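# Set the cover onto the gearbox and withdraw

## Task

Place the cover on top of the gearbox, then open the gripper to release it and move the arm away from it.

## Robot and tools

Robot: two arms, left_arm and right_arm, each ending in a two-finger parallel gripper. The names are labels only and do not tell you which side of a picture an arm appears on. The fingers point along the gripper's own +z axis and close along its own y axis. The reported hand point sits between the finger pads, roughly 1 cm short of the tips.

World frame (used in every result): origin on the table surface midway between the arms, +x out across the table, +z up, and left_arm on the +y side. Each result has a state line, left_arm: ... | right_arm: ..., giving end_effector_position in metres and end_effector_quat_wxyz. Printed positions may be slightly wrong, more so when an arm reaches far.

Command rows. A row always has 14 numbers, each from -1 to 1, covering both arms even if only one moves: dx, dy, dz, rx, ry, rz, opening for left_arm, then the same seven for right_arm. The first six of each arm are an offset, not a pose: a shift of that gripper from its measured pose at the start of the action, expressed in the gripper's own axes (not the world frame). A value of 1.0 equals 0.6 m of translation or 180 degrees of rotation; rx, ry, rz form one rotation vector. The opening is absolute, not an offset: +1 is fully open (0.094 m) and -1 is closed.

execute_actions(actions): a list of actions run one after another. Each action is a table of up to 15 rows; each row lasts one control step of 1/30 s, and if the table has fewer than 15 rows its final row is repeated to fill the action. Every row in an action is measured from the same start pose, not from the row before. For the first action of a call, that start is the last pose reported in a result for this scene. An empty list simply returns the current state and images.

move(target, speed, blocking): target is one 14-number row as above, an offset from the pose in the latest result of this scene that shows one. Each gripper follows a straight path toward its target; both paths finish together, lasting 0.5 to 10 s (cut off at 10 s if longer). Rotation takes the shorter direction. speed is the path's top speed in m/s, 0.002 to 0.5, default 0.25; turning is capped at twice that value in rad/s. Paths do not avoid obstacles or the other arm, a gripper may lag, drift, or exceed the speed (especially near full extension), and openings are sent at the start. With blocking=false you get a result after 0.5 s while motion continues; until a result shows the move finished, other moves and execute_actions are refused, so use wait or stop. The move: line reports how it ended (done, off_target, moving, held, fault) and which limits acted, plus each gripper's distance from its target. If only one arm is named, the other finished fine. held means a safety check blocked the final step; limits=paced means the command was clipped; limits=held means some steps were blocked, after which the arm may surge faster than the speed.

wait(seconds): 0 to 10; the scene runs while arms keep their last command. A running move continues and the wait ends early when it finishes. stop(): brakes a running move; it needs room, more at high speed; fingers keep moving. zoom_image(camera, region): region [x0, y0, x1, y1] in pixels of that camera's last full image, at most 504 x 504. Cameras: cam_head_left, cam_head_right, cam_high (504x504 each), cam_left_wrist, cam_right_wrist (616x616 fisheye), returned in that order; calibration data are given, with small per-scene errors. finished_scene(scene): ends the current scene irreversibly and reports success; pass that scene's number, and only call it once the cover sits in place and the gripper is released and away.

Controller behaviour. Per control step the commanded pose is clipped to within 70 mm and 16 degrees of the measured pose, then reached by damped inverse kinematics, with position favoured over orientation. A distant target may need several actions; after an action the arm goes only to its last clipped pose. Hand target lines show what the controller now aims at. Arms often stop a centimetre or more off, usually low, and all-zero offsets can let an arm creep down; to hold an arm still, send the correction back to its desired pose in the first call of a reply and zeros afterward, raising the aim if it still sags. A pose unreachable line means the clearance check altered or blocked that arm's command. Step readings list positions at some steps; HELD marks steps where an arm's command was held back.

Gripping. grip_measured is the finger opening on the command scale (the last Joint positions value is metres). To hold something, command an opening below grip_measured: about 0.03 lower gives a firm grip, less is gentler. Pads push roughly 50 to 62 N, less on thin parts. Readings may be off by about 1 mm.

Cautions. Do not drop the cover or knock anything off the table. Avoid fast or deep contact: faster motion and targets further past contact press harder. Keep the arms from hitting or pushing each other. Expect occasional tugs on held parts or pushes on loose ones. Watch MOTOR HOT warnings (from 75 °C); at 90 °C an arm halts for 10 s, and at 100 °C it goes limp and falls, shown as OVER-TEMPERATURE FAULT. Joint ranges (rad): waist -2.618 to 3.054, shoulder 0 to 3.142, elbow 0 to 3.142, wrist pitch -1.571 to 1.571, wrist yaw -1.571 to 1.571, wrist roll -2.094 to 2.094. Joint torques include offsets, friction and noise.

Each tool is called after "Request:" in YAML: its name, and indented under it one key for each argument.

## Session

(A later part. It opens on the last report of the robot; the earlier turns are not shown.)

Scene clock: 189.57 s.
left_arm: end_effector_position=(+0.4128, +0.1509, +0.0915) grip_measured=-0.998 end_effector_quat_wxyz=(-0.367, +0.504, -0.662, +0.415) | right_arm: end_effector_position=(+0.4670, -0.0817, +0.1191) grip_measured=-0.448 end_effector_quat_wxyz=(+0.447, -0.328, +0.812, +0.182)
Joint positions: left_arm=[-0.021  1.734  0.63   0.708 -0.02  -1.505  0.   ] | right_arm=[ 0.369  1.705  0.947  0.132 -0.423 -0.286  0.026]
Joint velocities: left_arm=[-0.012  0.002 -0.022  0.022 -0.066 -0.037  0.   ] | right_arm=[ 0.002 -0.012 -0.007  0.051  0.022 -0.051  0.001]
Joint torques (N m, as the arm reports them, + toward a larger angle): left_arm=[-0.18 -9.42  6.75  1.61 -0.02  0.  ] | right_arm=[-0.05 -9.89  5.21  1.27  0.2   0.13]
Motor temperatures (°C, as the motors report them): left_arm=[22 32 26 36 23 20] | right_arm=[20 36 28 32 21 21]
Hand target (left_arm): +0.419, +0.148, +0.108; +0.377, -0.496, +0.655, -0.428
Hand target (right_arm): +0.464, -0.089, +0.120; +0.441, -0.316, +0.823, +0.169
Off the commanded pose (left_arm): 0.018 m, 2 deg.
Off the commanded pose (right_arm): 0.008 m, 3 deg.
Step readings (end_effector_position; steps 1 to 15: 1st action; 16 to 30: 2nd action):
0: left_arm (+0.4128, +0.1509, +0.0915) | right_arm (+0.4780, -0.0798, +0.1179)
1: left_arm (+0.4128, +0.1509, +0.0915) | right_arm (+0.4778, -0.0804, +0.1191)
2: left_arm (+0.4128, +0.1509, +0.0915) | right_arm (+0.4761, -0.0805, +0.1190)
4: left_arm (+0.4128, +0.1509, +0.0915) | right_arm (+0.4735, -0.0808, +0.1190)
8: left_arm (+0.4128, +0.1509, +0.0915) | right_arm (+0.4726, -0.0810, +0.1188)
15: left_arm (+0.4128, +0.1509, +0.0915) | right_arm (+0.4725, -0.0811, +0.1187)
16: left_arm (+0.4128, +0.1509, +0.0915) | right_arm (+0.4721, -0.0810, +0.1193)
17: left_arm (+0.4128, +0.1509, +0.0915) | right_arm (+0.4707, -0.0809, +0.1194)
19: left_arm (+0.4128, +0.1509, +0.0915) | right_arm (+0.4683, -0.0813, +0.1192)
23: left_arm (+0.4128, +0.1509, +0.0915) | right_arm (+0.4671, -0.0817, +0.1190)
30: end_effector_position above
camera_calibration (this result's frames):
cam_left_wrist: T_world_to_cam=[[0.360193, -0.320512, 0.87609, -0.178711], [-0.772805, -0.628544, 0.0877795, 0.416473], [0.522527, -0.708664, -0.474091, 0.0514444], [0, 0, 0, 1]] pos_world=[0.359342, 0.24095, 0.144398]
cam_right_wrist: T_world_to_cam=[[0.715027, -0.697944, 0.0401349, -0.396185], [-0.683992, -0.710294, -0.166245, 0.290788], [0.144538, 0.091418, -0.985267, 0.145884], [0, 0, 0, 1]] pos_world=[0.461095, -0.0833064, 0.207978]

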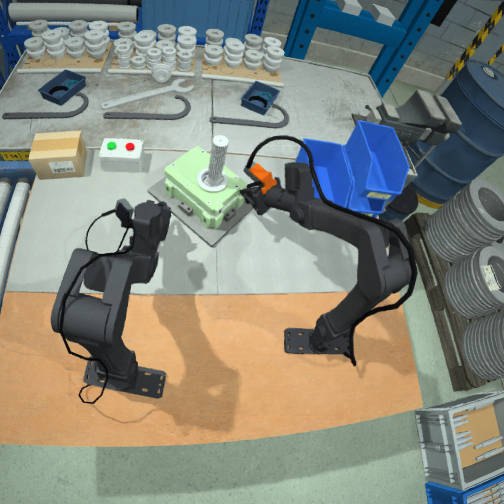

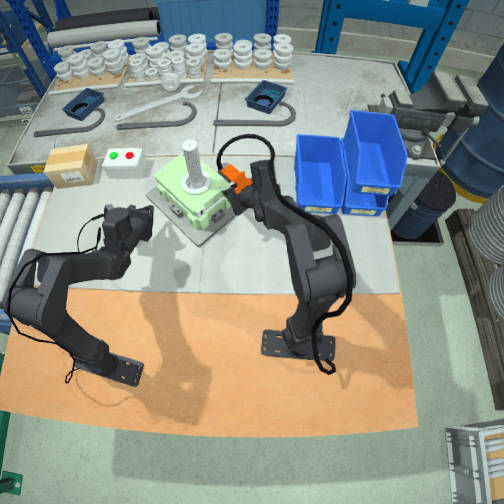

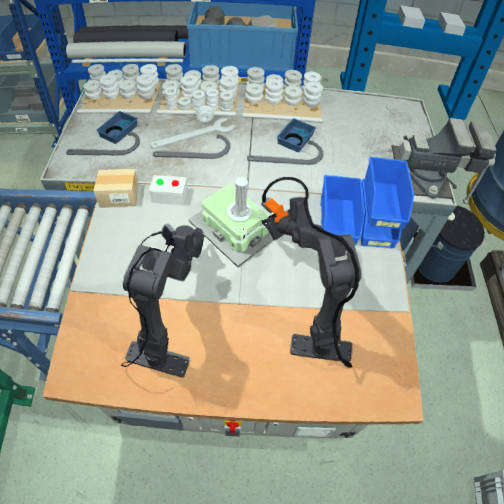

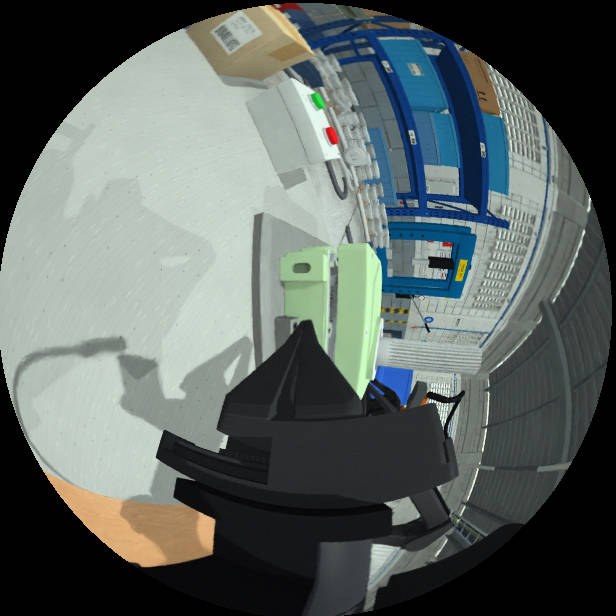

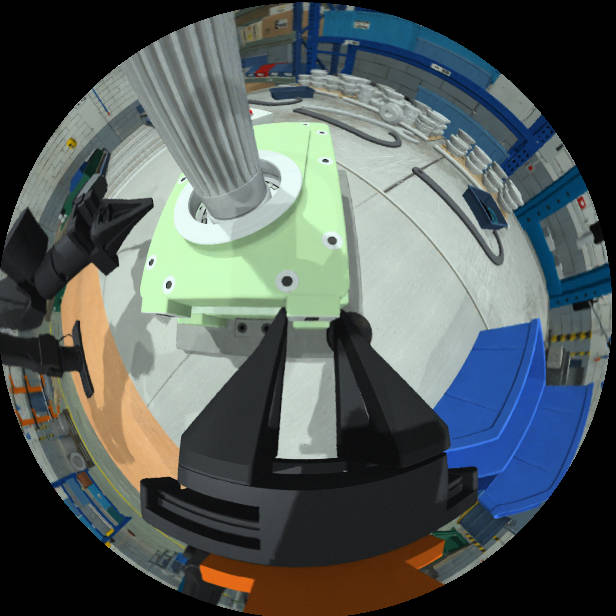

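Request:
execute_actions:
  actions:
    - [[0,-0.03,0,0.012,0,0,-1,0.008,-0.018,-0.01,0.012,0.01,0.007,-0.6]]
    - [[0,-0.03,0,0.012,0,0,-1,0.008,-0.018,-0.01,0.012,0.01,0.007,-0.6]]

Request:
zoom_image:
  camera: "cam_head_left"
  region: [140,130,280,250]

Scene clock: 193.77 s.
left_arm: end_effector_position=(+0.4128, +0.1509, +0.0915) grip_measured=-0.998 end_effector_quat_wxyz=(-0.367, +0.504, -0.662, +0.415) | right_arm: end_effector_position=(+0.4668, -0.0818, +0.1188) grip_measured=-0.448 end_effector_quat_wxyz=(+0.446, -0.328, +0.812, +0.182)
Joint positions: left_arm=[-0.021  1.734  0.63   0.708 -0.02  -1.505  0.   ] | right_arm=[ 0.369  1.705  0.947  0.13  -0.423 -0.286  0.026]
Joint velocities: left_arm=[-0.002 -0.007 -0.012 -0.007 -0.022  0.037  0.001] | right_arm=[-0.007  0.007 -0.017  0.007  0.051  0.051  0.   ]
Joint torques (N m, as the arm reports them, + toward a larger angle): left_arm=[-0.14 -9.41  6.85  1.57 -0.06  0.  ] | right_arm=[-1.13 -8.77  6.2   1.18  0.15  0.06]
Motor temperatures (°C, as the motors report them): left_arm=[22 32 26 36 23 20] | right_arm=[20 36 28 32 21 21]
Hand target (left_arm): +0.419, +0.148, +0.108; +0.377, -0.496, +0.655, -0.428
Hand target (right_arm): +0.469, -0.095, +0.118; +0.438, -0.314, +0.826, +0.167
Off the commanded pose (left_arm): 0.018 m, 2 deg.
Off the commanded pose (right_arm): 0.013 m, 3 deg.
Step readings (end_effector_position; steps 1 to 15: 1st action; 16 to 30: 2nd action):
0: left_arm (+0.4128, +0.1509, +0.0915) | right_arm (+0.4669, -0.0818, +0.1189)
1: left_arm (+0.4128, +0.1509, +0.0915) | right_arm (+0.4669, -0.0818, +0.1189)
2: left_arm (+0.4128, +0.1509, +0.0915) | right_arm (+0.4668, -0.0818, +0.1188)
4: left_arm (+0.4128, +0.1509, +0.0915) | right_arm (+0.4668, -0.0818, +0.1188)
8: left_arm (+0.4128, +0.1509, +0.0915) | right_arm (+0.4668, -0.0818, +0.1188)
15: left_arm (+0.4128, +0.1509, +0.0915) | right_arm (+0.4668, -0.0818, +0.1188)
16: left_arm (+0.4128, +0.1509, +0.0915) | right_arm (+0.4668, -0.0818, +0.1188)
17: left_arm (+0.4128, +0.1509, +0.0915) | right_arm (+0.4668, -0.0818, +0.1188)
19: left_arm (+0.4128, +0.1509, +0.0915) | right_arm (+0.4668, -0.0818, +0.1188)
23: left_arm (+0.4128, +0.1509, +0.0915) | right_arm (+0.4668, -0.0818, +0.1188)
30: end_effector_position above
camera_calibration (this result's frames):
cam_left_wrist: T_world_to_cam=[[0.360193, -0.320512, 0.87609, -0.178711], [-0.772805, -0.628544, 0.0877795, 0.416473], [0.522527, -0.708664, -0.474091, 0.0514444], [0, 0, 0, 1]] pos_world=[0.359342, 0.24095, 0.144398]
cam_right_wrist: T_world_to_cam=[[0.714734, -0.698295, 0.0392305, -0.395917], [-0.684628, -0.710006, -0.164852, 0.290704], [0.142969, 0.0909667, -0.985538, 0.146345], [0, 0, 0, 1]] pos_world=[0.461076, -0.0833778, 0.207684]

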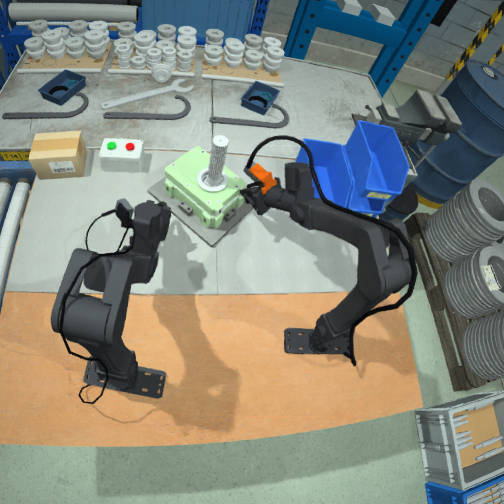

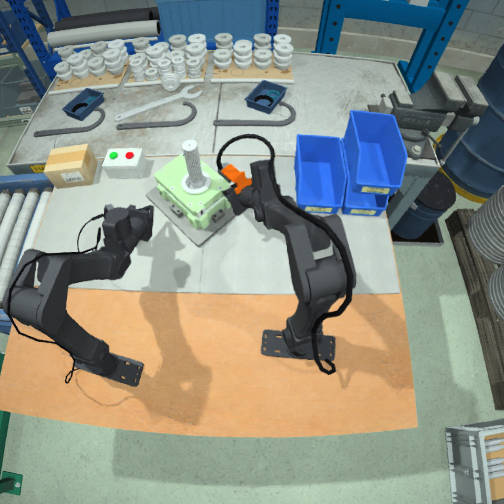

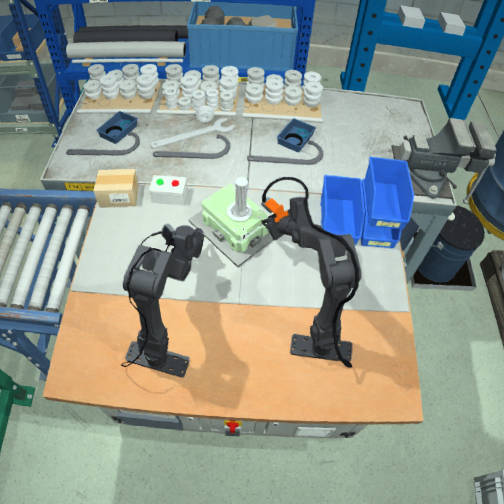

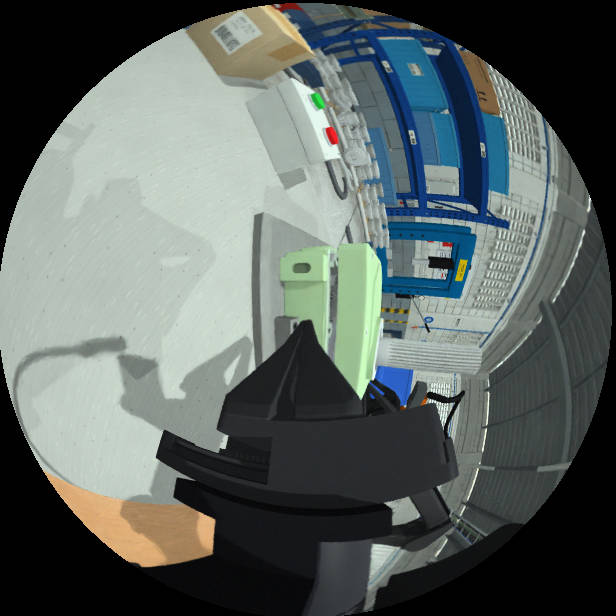

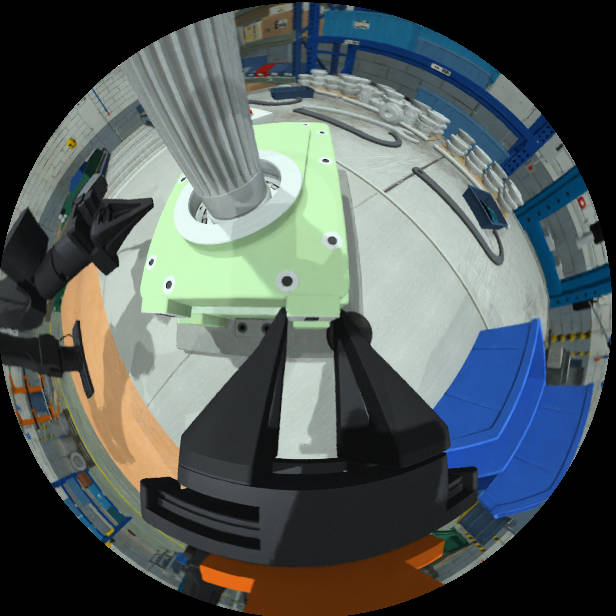

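Region (140, 130, 280, 250) of cam_head_left's 504x504 image, scaled by 3.600, with more detail than that image has; it fills the top 432 rows of this view, and the rest is white.

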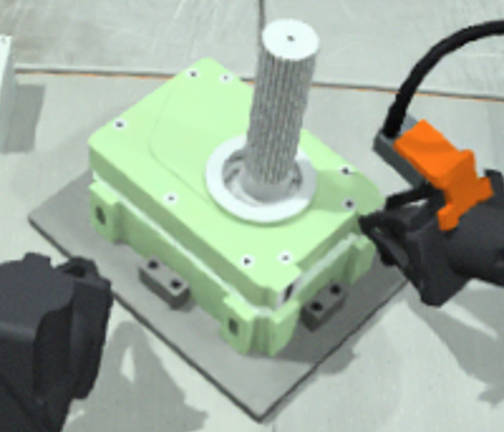

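Request:
execute_actions:
  actions:
    - [[0,-0.03,0,0.012,0,0,-1,0.012,-0.03,-0.017,0.014,0.01,0.008,-0.6]]

Request:
zoom_image:
  camera: "cam_head_left"
  region: [140,130,280,250]

Scene clock: 197.97 s.
left_arm: end_effector_position=(+0.4128, +0.1509, +0.0915) grip_measured=-0.998 end_effector_quat_wxyz=(-0.367, +0.504, -0.662, +0.415) | right_arm: end_effector_position=(+0.4661, -0.0861, +0.1167) grip_measured=-0.448 end_effector_quat_wxyz=(+0.442, -0.329, +0.814, +0.184)
Joint positions: left_arm=[-0.021  1.734  0.63   0.708 -0.02  -1.505  0.   ] | right_arm=[ 0.354  1.705  0.947  0.116 -0.438 -0.297  0.026]
Joint velocities: left_arm=[-0.007 -0.022  0.007 -0.037 -0.066  0.007 -0.001] | right_arm=[ 0.007 -0.002 -0.002 -0.051 -0.037  0.007 -0.   ]
Joint torques (N m, as the arm reports them, + toward a larger angle): left_arm=[-0.22 -9.52  6.8   1.6  -0.04 -0.01] | right_arm=[-1.72 -9.18  6.03  1.23  0.16  0.05]
Motor temperatures (°C, as the motors report them): left_arm=[22 32 26 35 23 20] | right_arm=[20 36 28 31 21 21]
Hand target (left_arm): +0.419, +0.148, +0.108; +0.377, -0.496, +0.655, -0.428
Hand target (right_arm): +0.470, -0.103, +0.118; +0.438, -0.311, +0.827, +0.165
Off the commanded pose (left_arm): 0.018 m, 2 deg.
Off the commanded pose (right_arm): 0.018 m, 3 deg.
Step readings (end_effector_position):
0: left_arm (+0.4128, +0.1509, +0.0915) | right_arm (+0.4668, -0.0818, +0.1187)
1: left_arm (+0.4128, +0.1509, +0.0915) | right_arm (+0.4669, -0.0822, +0.1187)
2: left_arm (+0.4128, +0.1509, +0.0915) | right_arm (+0.4669, -0.0825, +0.1187)
4: left_arm (+0.4128, +0.1509, +0.0915) | right_arm (+0.4670, -0.0836, +0.1186)
8: left_arm (+0.4128, +0.1509, +0.0915) | right_arm (+0.4671, -0.0850, +0.1185)
15: end_effector_position above
camera_calibration (this result's frames):
cam_left_wrist: T_world_to_cam=[[0.360193, -0.320512, 0.87609, -0.178711], [-0.772805, -0.628544, 0.0877795, 0.416473], [0.522527, -0.708664, -0.474091, 0.0514444], [0, 0, 0, 1]] pos_world=[0.359342, 0.24095, 0.144398]
cam_right_wrist: T_world_to_cam=[[0.718185, -0.695063, 0.0331312, -0.398928], [-0.683053, -0.713265, -0.157134, 0.284866], [0.132849, 0.0902208, -0.987021, 0.149582], [0, 0, 0, 1]] pos_world=[0.461211, -0.0875908, 0.205619]

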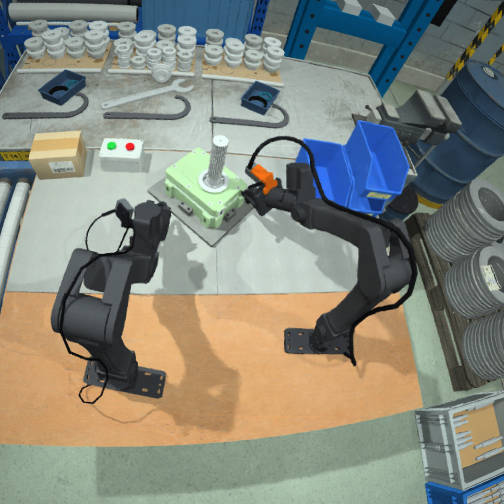

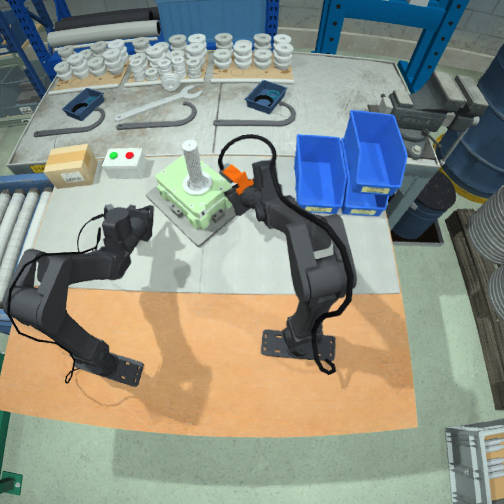

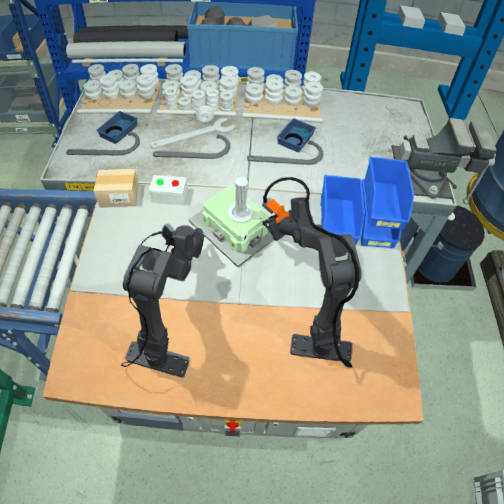

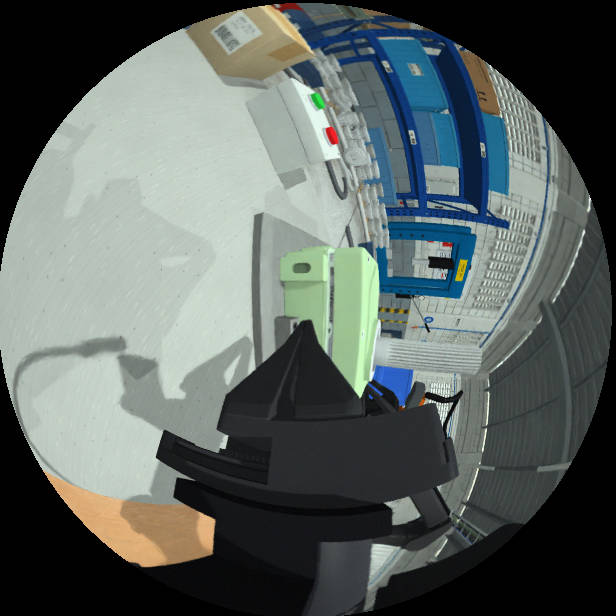

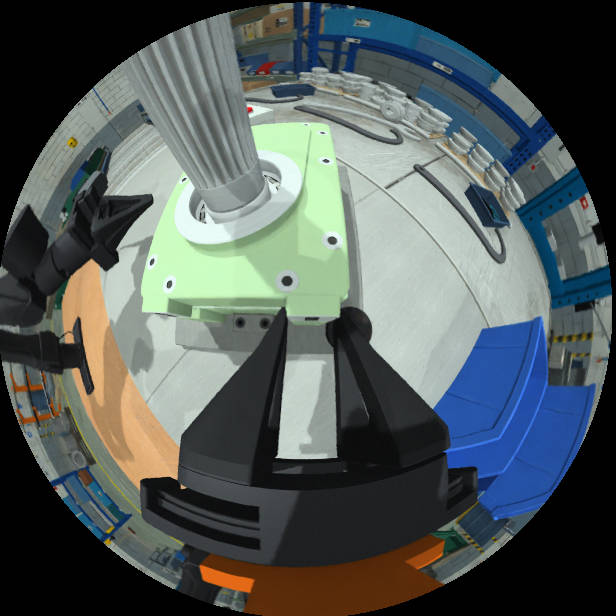

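Region (140, 130, 280, 250) of cam_head_left's 504x504 image, scaled by 3.600, with more detail than that image has; it fills the top 432 rows of this view, and the rest is white.

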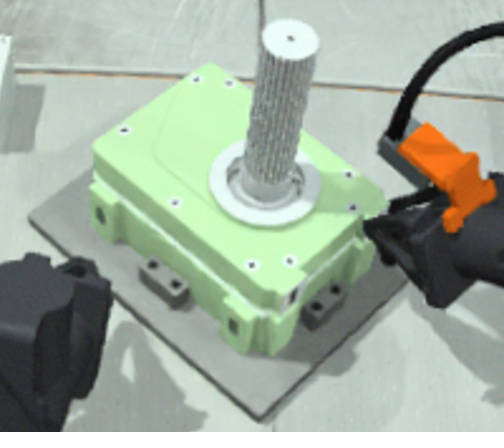

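Dropping in. Lower, release, retreat.

Request:
execute_actions:
  actions:
    - [[0,-0.03,0,0.012,0,0,-1,0.015,0,0.008,0,0.01,0,-0.6]]
    - [[0,-0.03,0,0.012,0,0,-1,0.015,0,0.008,0,0.01,0,-0.6]]
    - [[0,-0.03,0,0.012,0,0,-1,0,0,0,0,0,0,0]]
    - [[0,-0.03,0,0.012,0,0,-1,-0.03,0,-0.08,0,0,0,0]]
    - [[0,-0.03,0,0.012,0,0,-1,-0.03,0,-0.08,0,0,0,0]]

Request:
zoom_image:
  camera: "cam_head_left"
  region: [140,130,280,250]

Scene clock: 206.80 s.
left_arm: end_effector_position=(+0.4128, +0.1509, +0.0915) grip_measured=-0.998 end_effector_quat_wxyz=(-0.367, +0.504, -0.662, +0.415) | right_arm: end_effector_position=(+0.4263, -0.1238, +0.1830) grip_measured=-0.003 end_effector_quat_wxyz=(+0.441, -0.331, +0.816, +0.173)
Joint positions: left_arm=[-0.021  1.734  0.63   0.708 -0.02  -1.505  0.   ] | right_arm=[ 0.272  1.426  0.967 -0.213 -0.483 -0.366  0.047]
Joint velocities: left_arm=[-0.002 -0.002 -0.002  0.051  0.007 -0.007 -0.   ] | right_arm=[-0.002  0.002 -0.002 -0.183 -0.125  0.022  0.   ]
Joint torques (N m, as the arm reports them, + toward a larger angle): left_arm=[-0.1  -9.34  6.82  1.61 -0.05 -0.02] | right_arm=[-0.65 -6.    7.57  1.41 -0.35 -0.02]
Motor temperatures (°C, as the motors report them): left_arm=[22 32 26 35 23 20] | right_arm=[20 36 28 31 21 21]
Hand target (left_arm): +0.419, +0.148, +0.108; +0.377, -0.496, +0.655, -0.428
Hand target (right_arm): +0.425, -0.126, +0.189; +0.439, -0.333, +0.816, +0.177
Off the commanded pose (left_arm): 0.018 m, 2 deg.
Off the commanded pose (right_arm): 0.006 m, 1 deg.
Step readings (end_effector_position; steps 1 to 15: 1st action; 16 to 30: 2nd action; 31 to 45: 3rd action; 46 to 60: 4th action; 61 to 75: 5th action):
0: left_arm (+0.4128, +0.1509, +0.0915) | right_arm (+0.4661, -0.0861, +0.1167)
1: left_arm (+0.4128, +0.1509, +0.0915) | right_arm (+0.4657, -0.0852, +0.1155)
2: left_arm (+0.4128, +0.1509, +0.0915) | right_arm (+0.4657, -0.0853, +0.1148)
4: left_arm (+0.4128, +0.1509, +0.0915) | right_arm (+0.4658, -0.0854, +0.1103)
8: left_arm (+0.4128, +0.1509, +0.0915) | right_arm (+0.4660, -0.0853, +0.1082)
15: left_arm (+0.4128, +0.1509, +0.0915) | right_arm (+0.4660, -0.0853, +0.1082)
16: left_arm (+0.4128, +0.1509, +0.0915) | right_arm (+0.4660, -0.0853, +0.1077)
17: left_arm (+0.4128, +0.1509, +0.0915) | right_arm (+0.4659, -0.0853, +0.1077)
19: left_arm (+0.4128, +0.1509, +0.0915) | right_arm (+0.4659, -0.0853, +0.1077)
23: left_arm (+0.4128, +0.1509, +0.0915) | right_arm (+0.4659, -0.0853, +0.1077)
30: left_arm (+0.4128, +0.1509, +0.0915) | right_arm (+0.4659, -0.0853, +0.1077)
31: left_arm (+0.4128, +0.1509, +0.0915) | right_arm (+0.4659, -0.0852, +0.1077)
32: left_arm (+0.4128, +0.1509, +0.0915) | right_arm (+0.4659, -0.0852, +0.1077)
34: left_arm (+0.4128, +0.1509, +0.0915) | right_arm (+0.4659, -0.0852, +0.1077)
38: left_arm (+0.4128, +0.1509, +0.0915) | right_arm (+0.4659, -0.0852, +0.1077)
45: left_arm (+0.4128, +0.1509, +0.0915) | right_arm (+0.4659, -0.0852, +0.1077)
46: left_arm (+0.4128, +0.1509, +0.0915) | right_arm (+0.4641, -0.0866, +0.1104)
47: left_arm (+0.4128, +0.1509, +0.0915) | right_arm (+0.4590, -0.0901, +0.1136)
49: left_arm (+0.4128, +0.1509, +0.0915) | right_arm (+0.4546, -0.0974, +0.1316)
53: left_arm (+0.4128, +0.1509, +0.0915) | right_arm (+0.4522, -0.1040, +0.1539)
60: left_arm (+0.4128, +0.1509, +0.0915) | right_arm (+0.4461, -0.1046, +0.1466)
61: left_arm (+0.4128, +0.1509, +0.0915) | right_arm (+0.4436, -0.1062, +0.1482)
62: left_arm (+0.4128, +0.1509, +0.0915) | right_arm (+0.4385, -0.1100, +0.1506)
64: left_arm (+0.4128, +0.1509, +0.0915) | right_arm (+0.4333, -0.1179, +0.1661)
68: left_arm (+0.4128, +0.1509, +0.0915) | right_arm (+0.4319, -0.1237, +0.1888)
75: end_effector_position above
camera_calibration (this result's frames):
cam_left_wrist: T_world_to_cam=[[0.360193, -0.320512, 0.87609, -0.178711], [-0.772805, -0.628544, 0.0877795, 0.416473], [0.522527, -0.708664, -0.474091, 0.0514444], [0, 0, 0, 1]] pos_world=[0.359342, 0.24095, 0.144398]
cam_right_wrist: T_world_to_cam=[[0.711579, -0.700722, 0.0514199, -0.400055], [-0.688842, -0.710184, -0.145379, 0.24194], [0.138388, 0.0680287, -0.988039, 0.218753], [0, 0, 0, 1]] pos_world=[0.421056, -0.123386, 0.27188]

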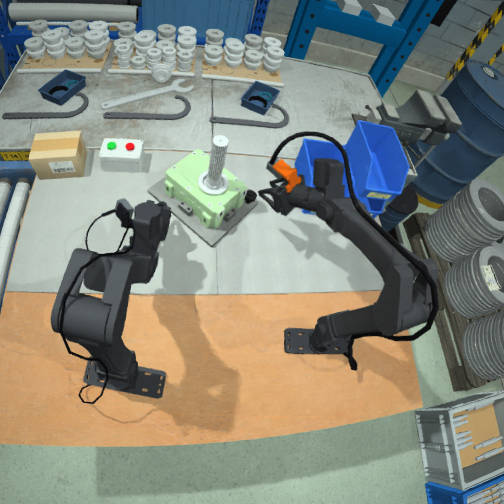

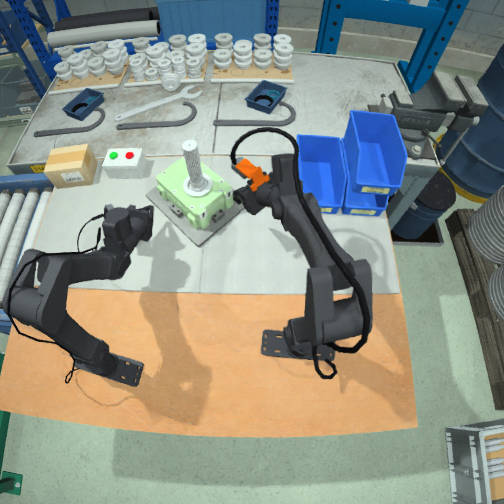

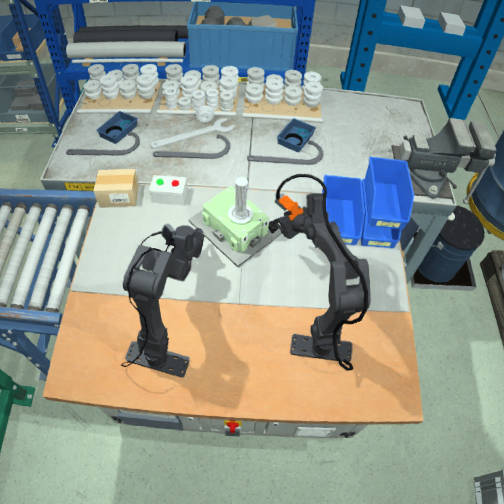

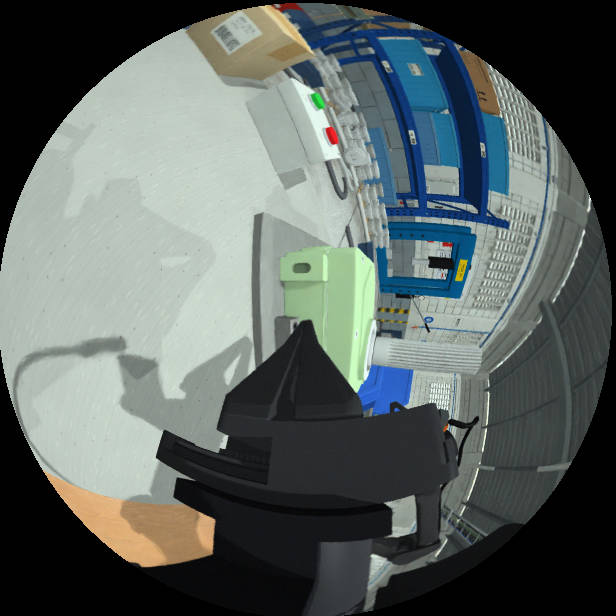

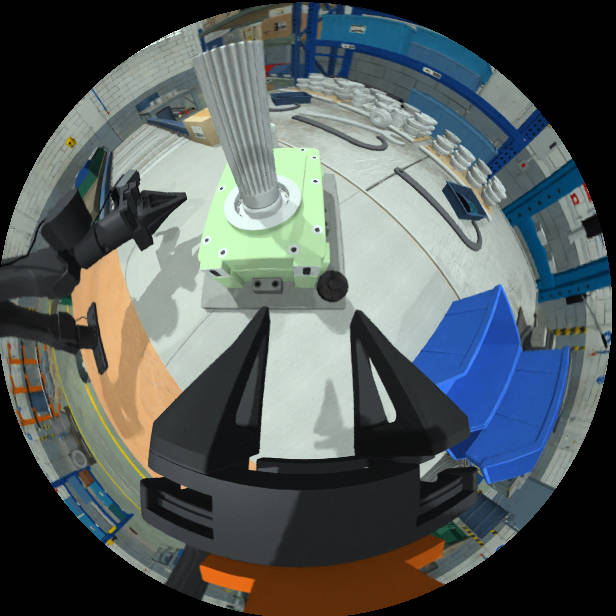

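Region (140, 130, 280, 250) of cam_head_left's 504x504 image, scaled by 3.600, with more detail than that image has; it fills the top 432 rows of this view, and the rest is white.

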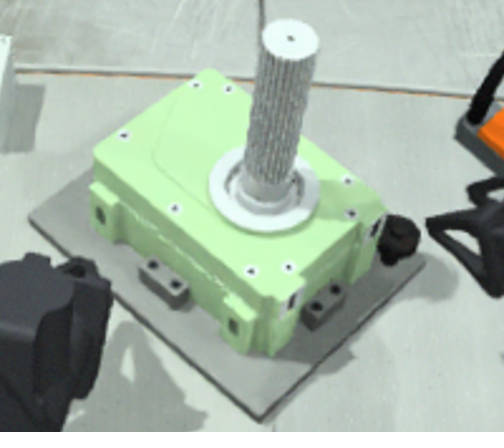

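Request:
move:
  target: [0,-0.05,-0.1,0,0,0,-1,0,0,-0.08,0,0,0,0]

Request:
finished_scene:
  scene: 2

Scene clock: 209.83 s.
left_arm: end_effector_position=(+0.3724, +0.1584, +0.1388) grip_measured=-0.998 end_effector_quat_wxyz=(-0.366, +0.504, -0.663, +0.415) | right_arm: end_effector_position=(+0.4009, -0.1492, +0.2043) grip_measured=-0.003 end_effector_quat_wxyz=(+0.439, -0.330, +0.818, +0.169)
Joint positions: left_arm=[-0.026  1.415  0.565  0.453 -0.023 -1.508  0.   ] | right_arm=[ 0.195  1.302  0.967 -0.369 -0.534 -0.425  0.047]
Joint velocities: left_arm=[-0.007  0.017  0.007 -0.037  0.051  0.007  0.   ] | right_arm=[-0.022  0.002 -0.017  0.037  0.066 -0.022 -0.   ]
Joint torques (N m, as the arm reports them, + toward a larger angle): left_arm=[-0.89 -7.07  5.47  1.53 -0.17 -0.03] | right_arm=[-0.78 -5.92  6.65  1.32 -0.43  0.01]
Motor temperatures (°C, as the motors report them): left_arm=[22 32 26 35 23 20] | right_arm=[20 36 28 31 21 21]
Hand target (left_arm): +0.369, +0.156, +0.141; +0.367, -0.504, +0.662, -0.415
Hand target (right_arm): +0.397, -0.151, +0.210; +0.441, -0.331, +0.816, +0.172
Off the commanded pose (left_arm): 0.005 m, 0 deg.
Off the commanded pose (right_arm): 0.007 m, 1 deg.
move: done
camera_calibration (this result's frames):
cam_left_wrist: T_world_to_cam=[[0.36153, -0.319742, 0.87582, -0.203791], [-0.773035, -0.627969, 0.0898442, 0.385534], [0.521261, -0.709521, -0.474201, 0.100877], [0, 0, 0, 1]] pos_world=[0.319125, 0.248517, 0.191682]
cam_right_wrist: T_world_to_cam=[[0.708626, -0.703434, 0.0550474, -0.400799], [-0.692337, -0.708249, -0.138031, 0.209725], [0.136083, 0.0597012, -0.988897, 0.244926], [0, 0, 0, 1]] pos_world=[0.395887, -0.148021, 0.293218]

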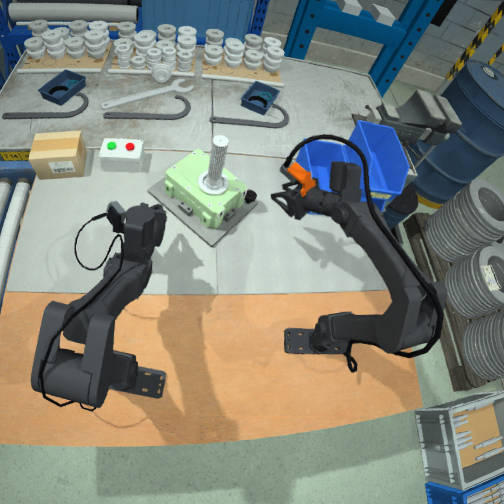

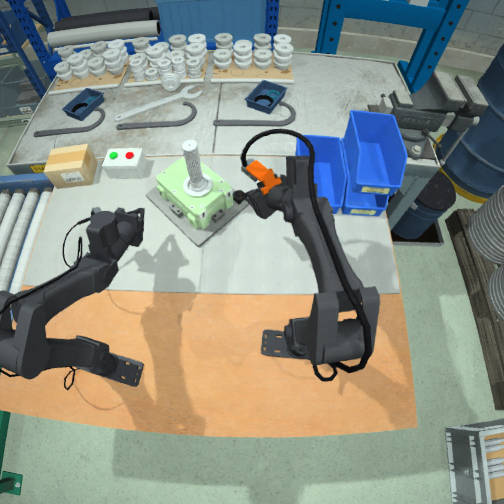

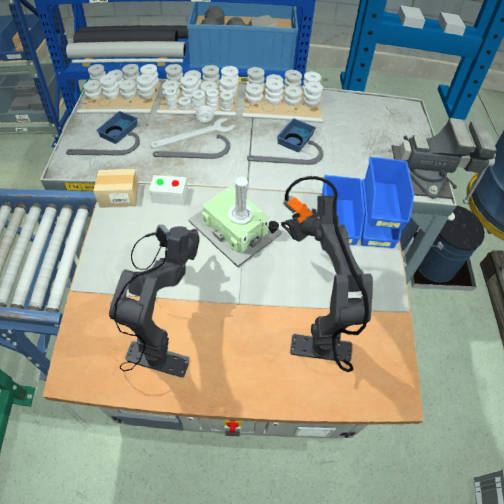

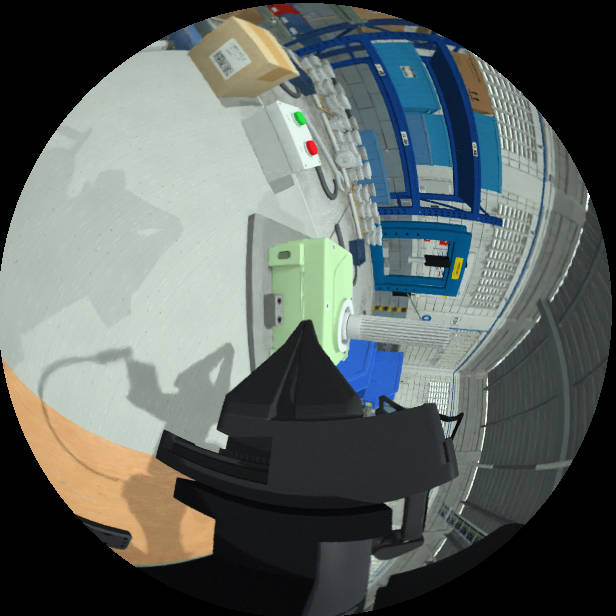

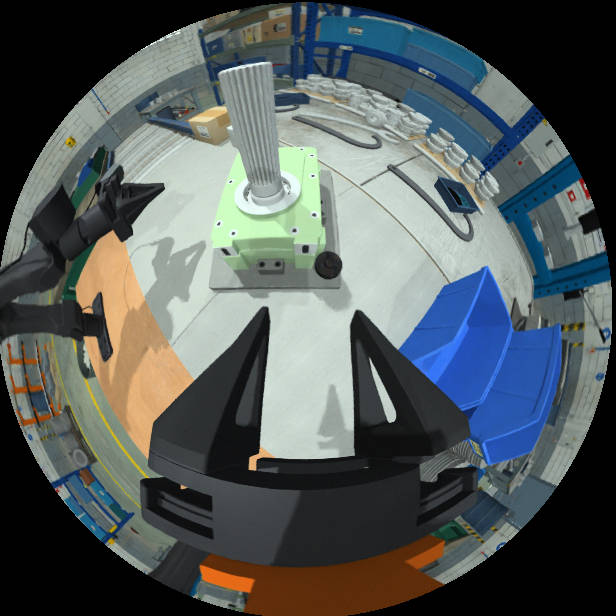

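The scene is finished: the task was done.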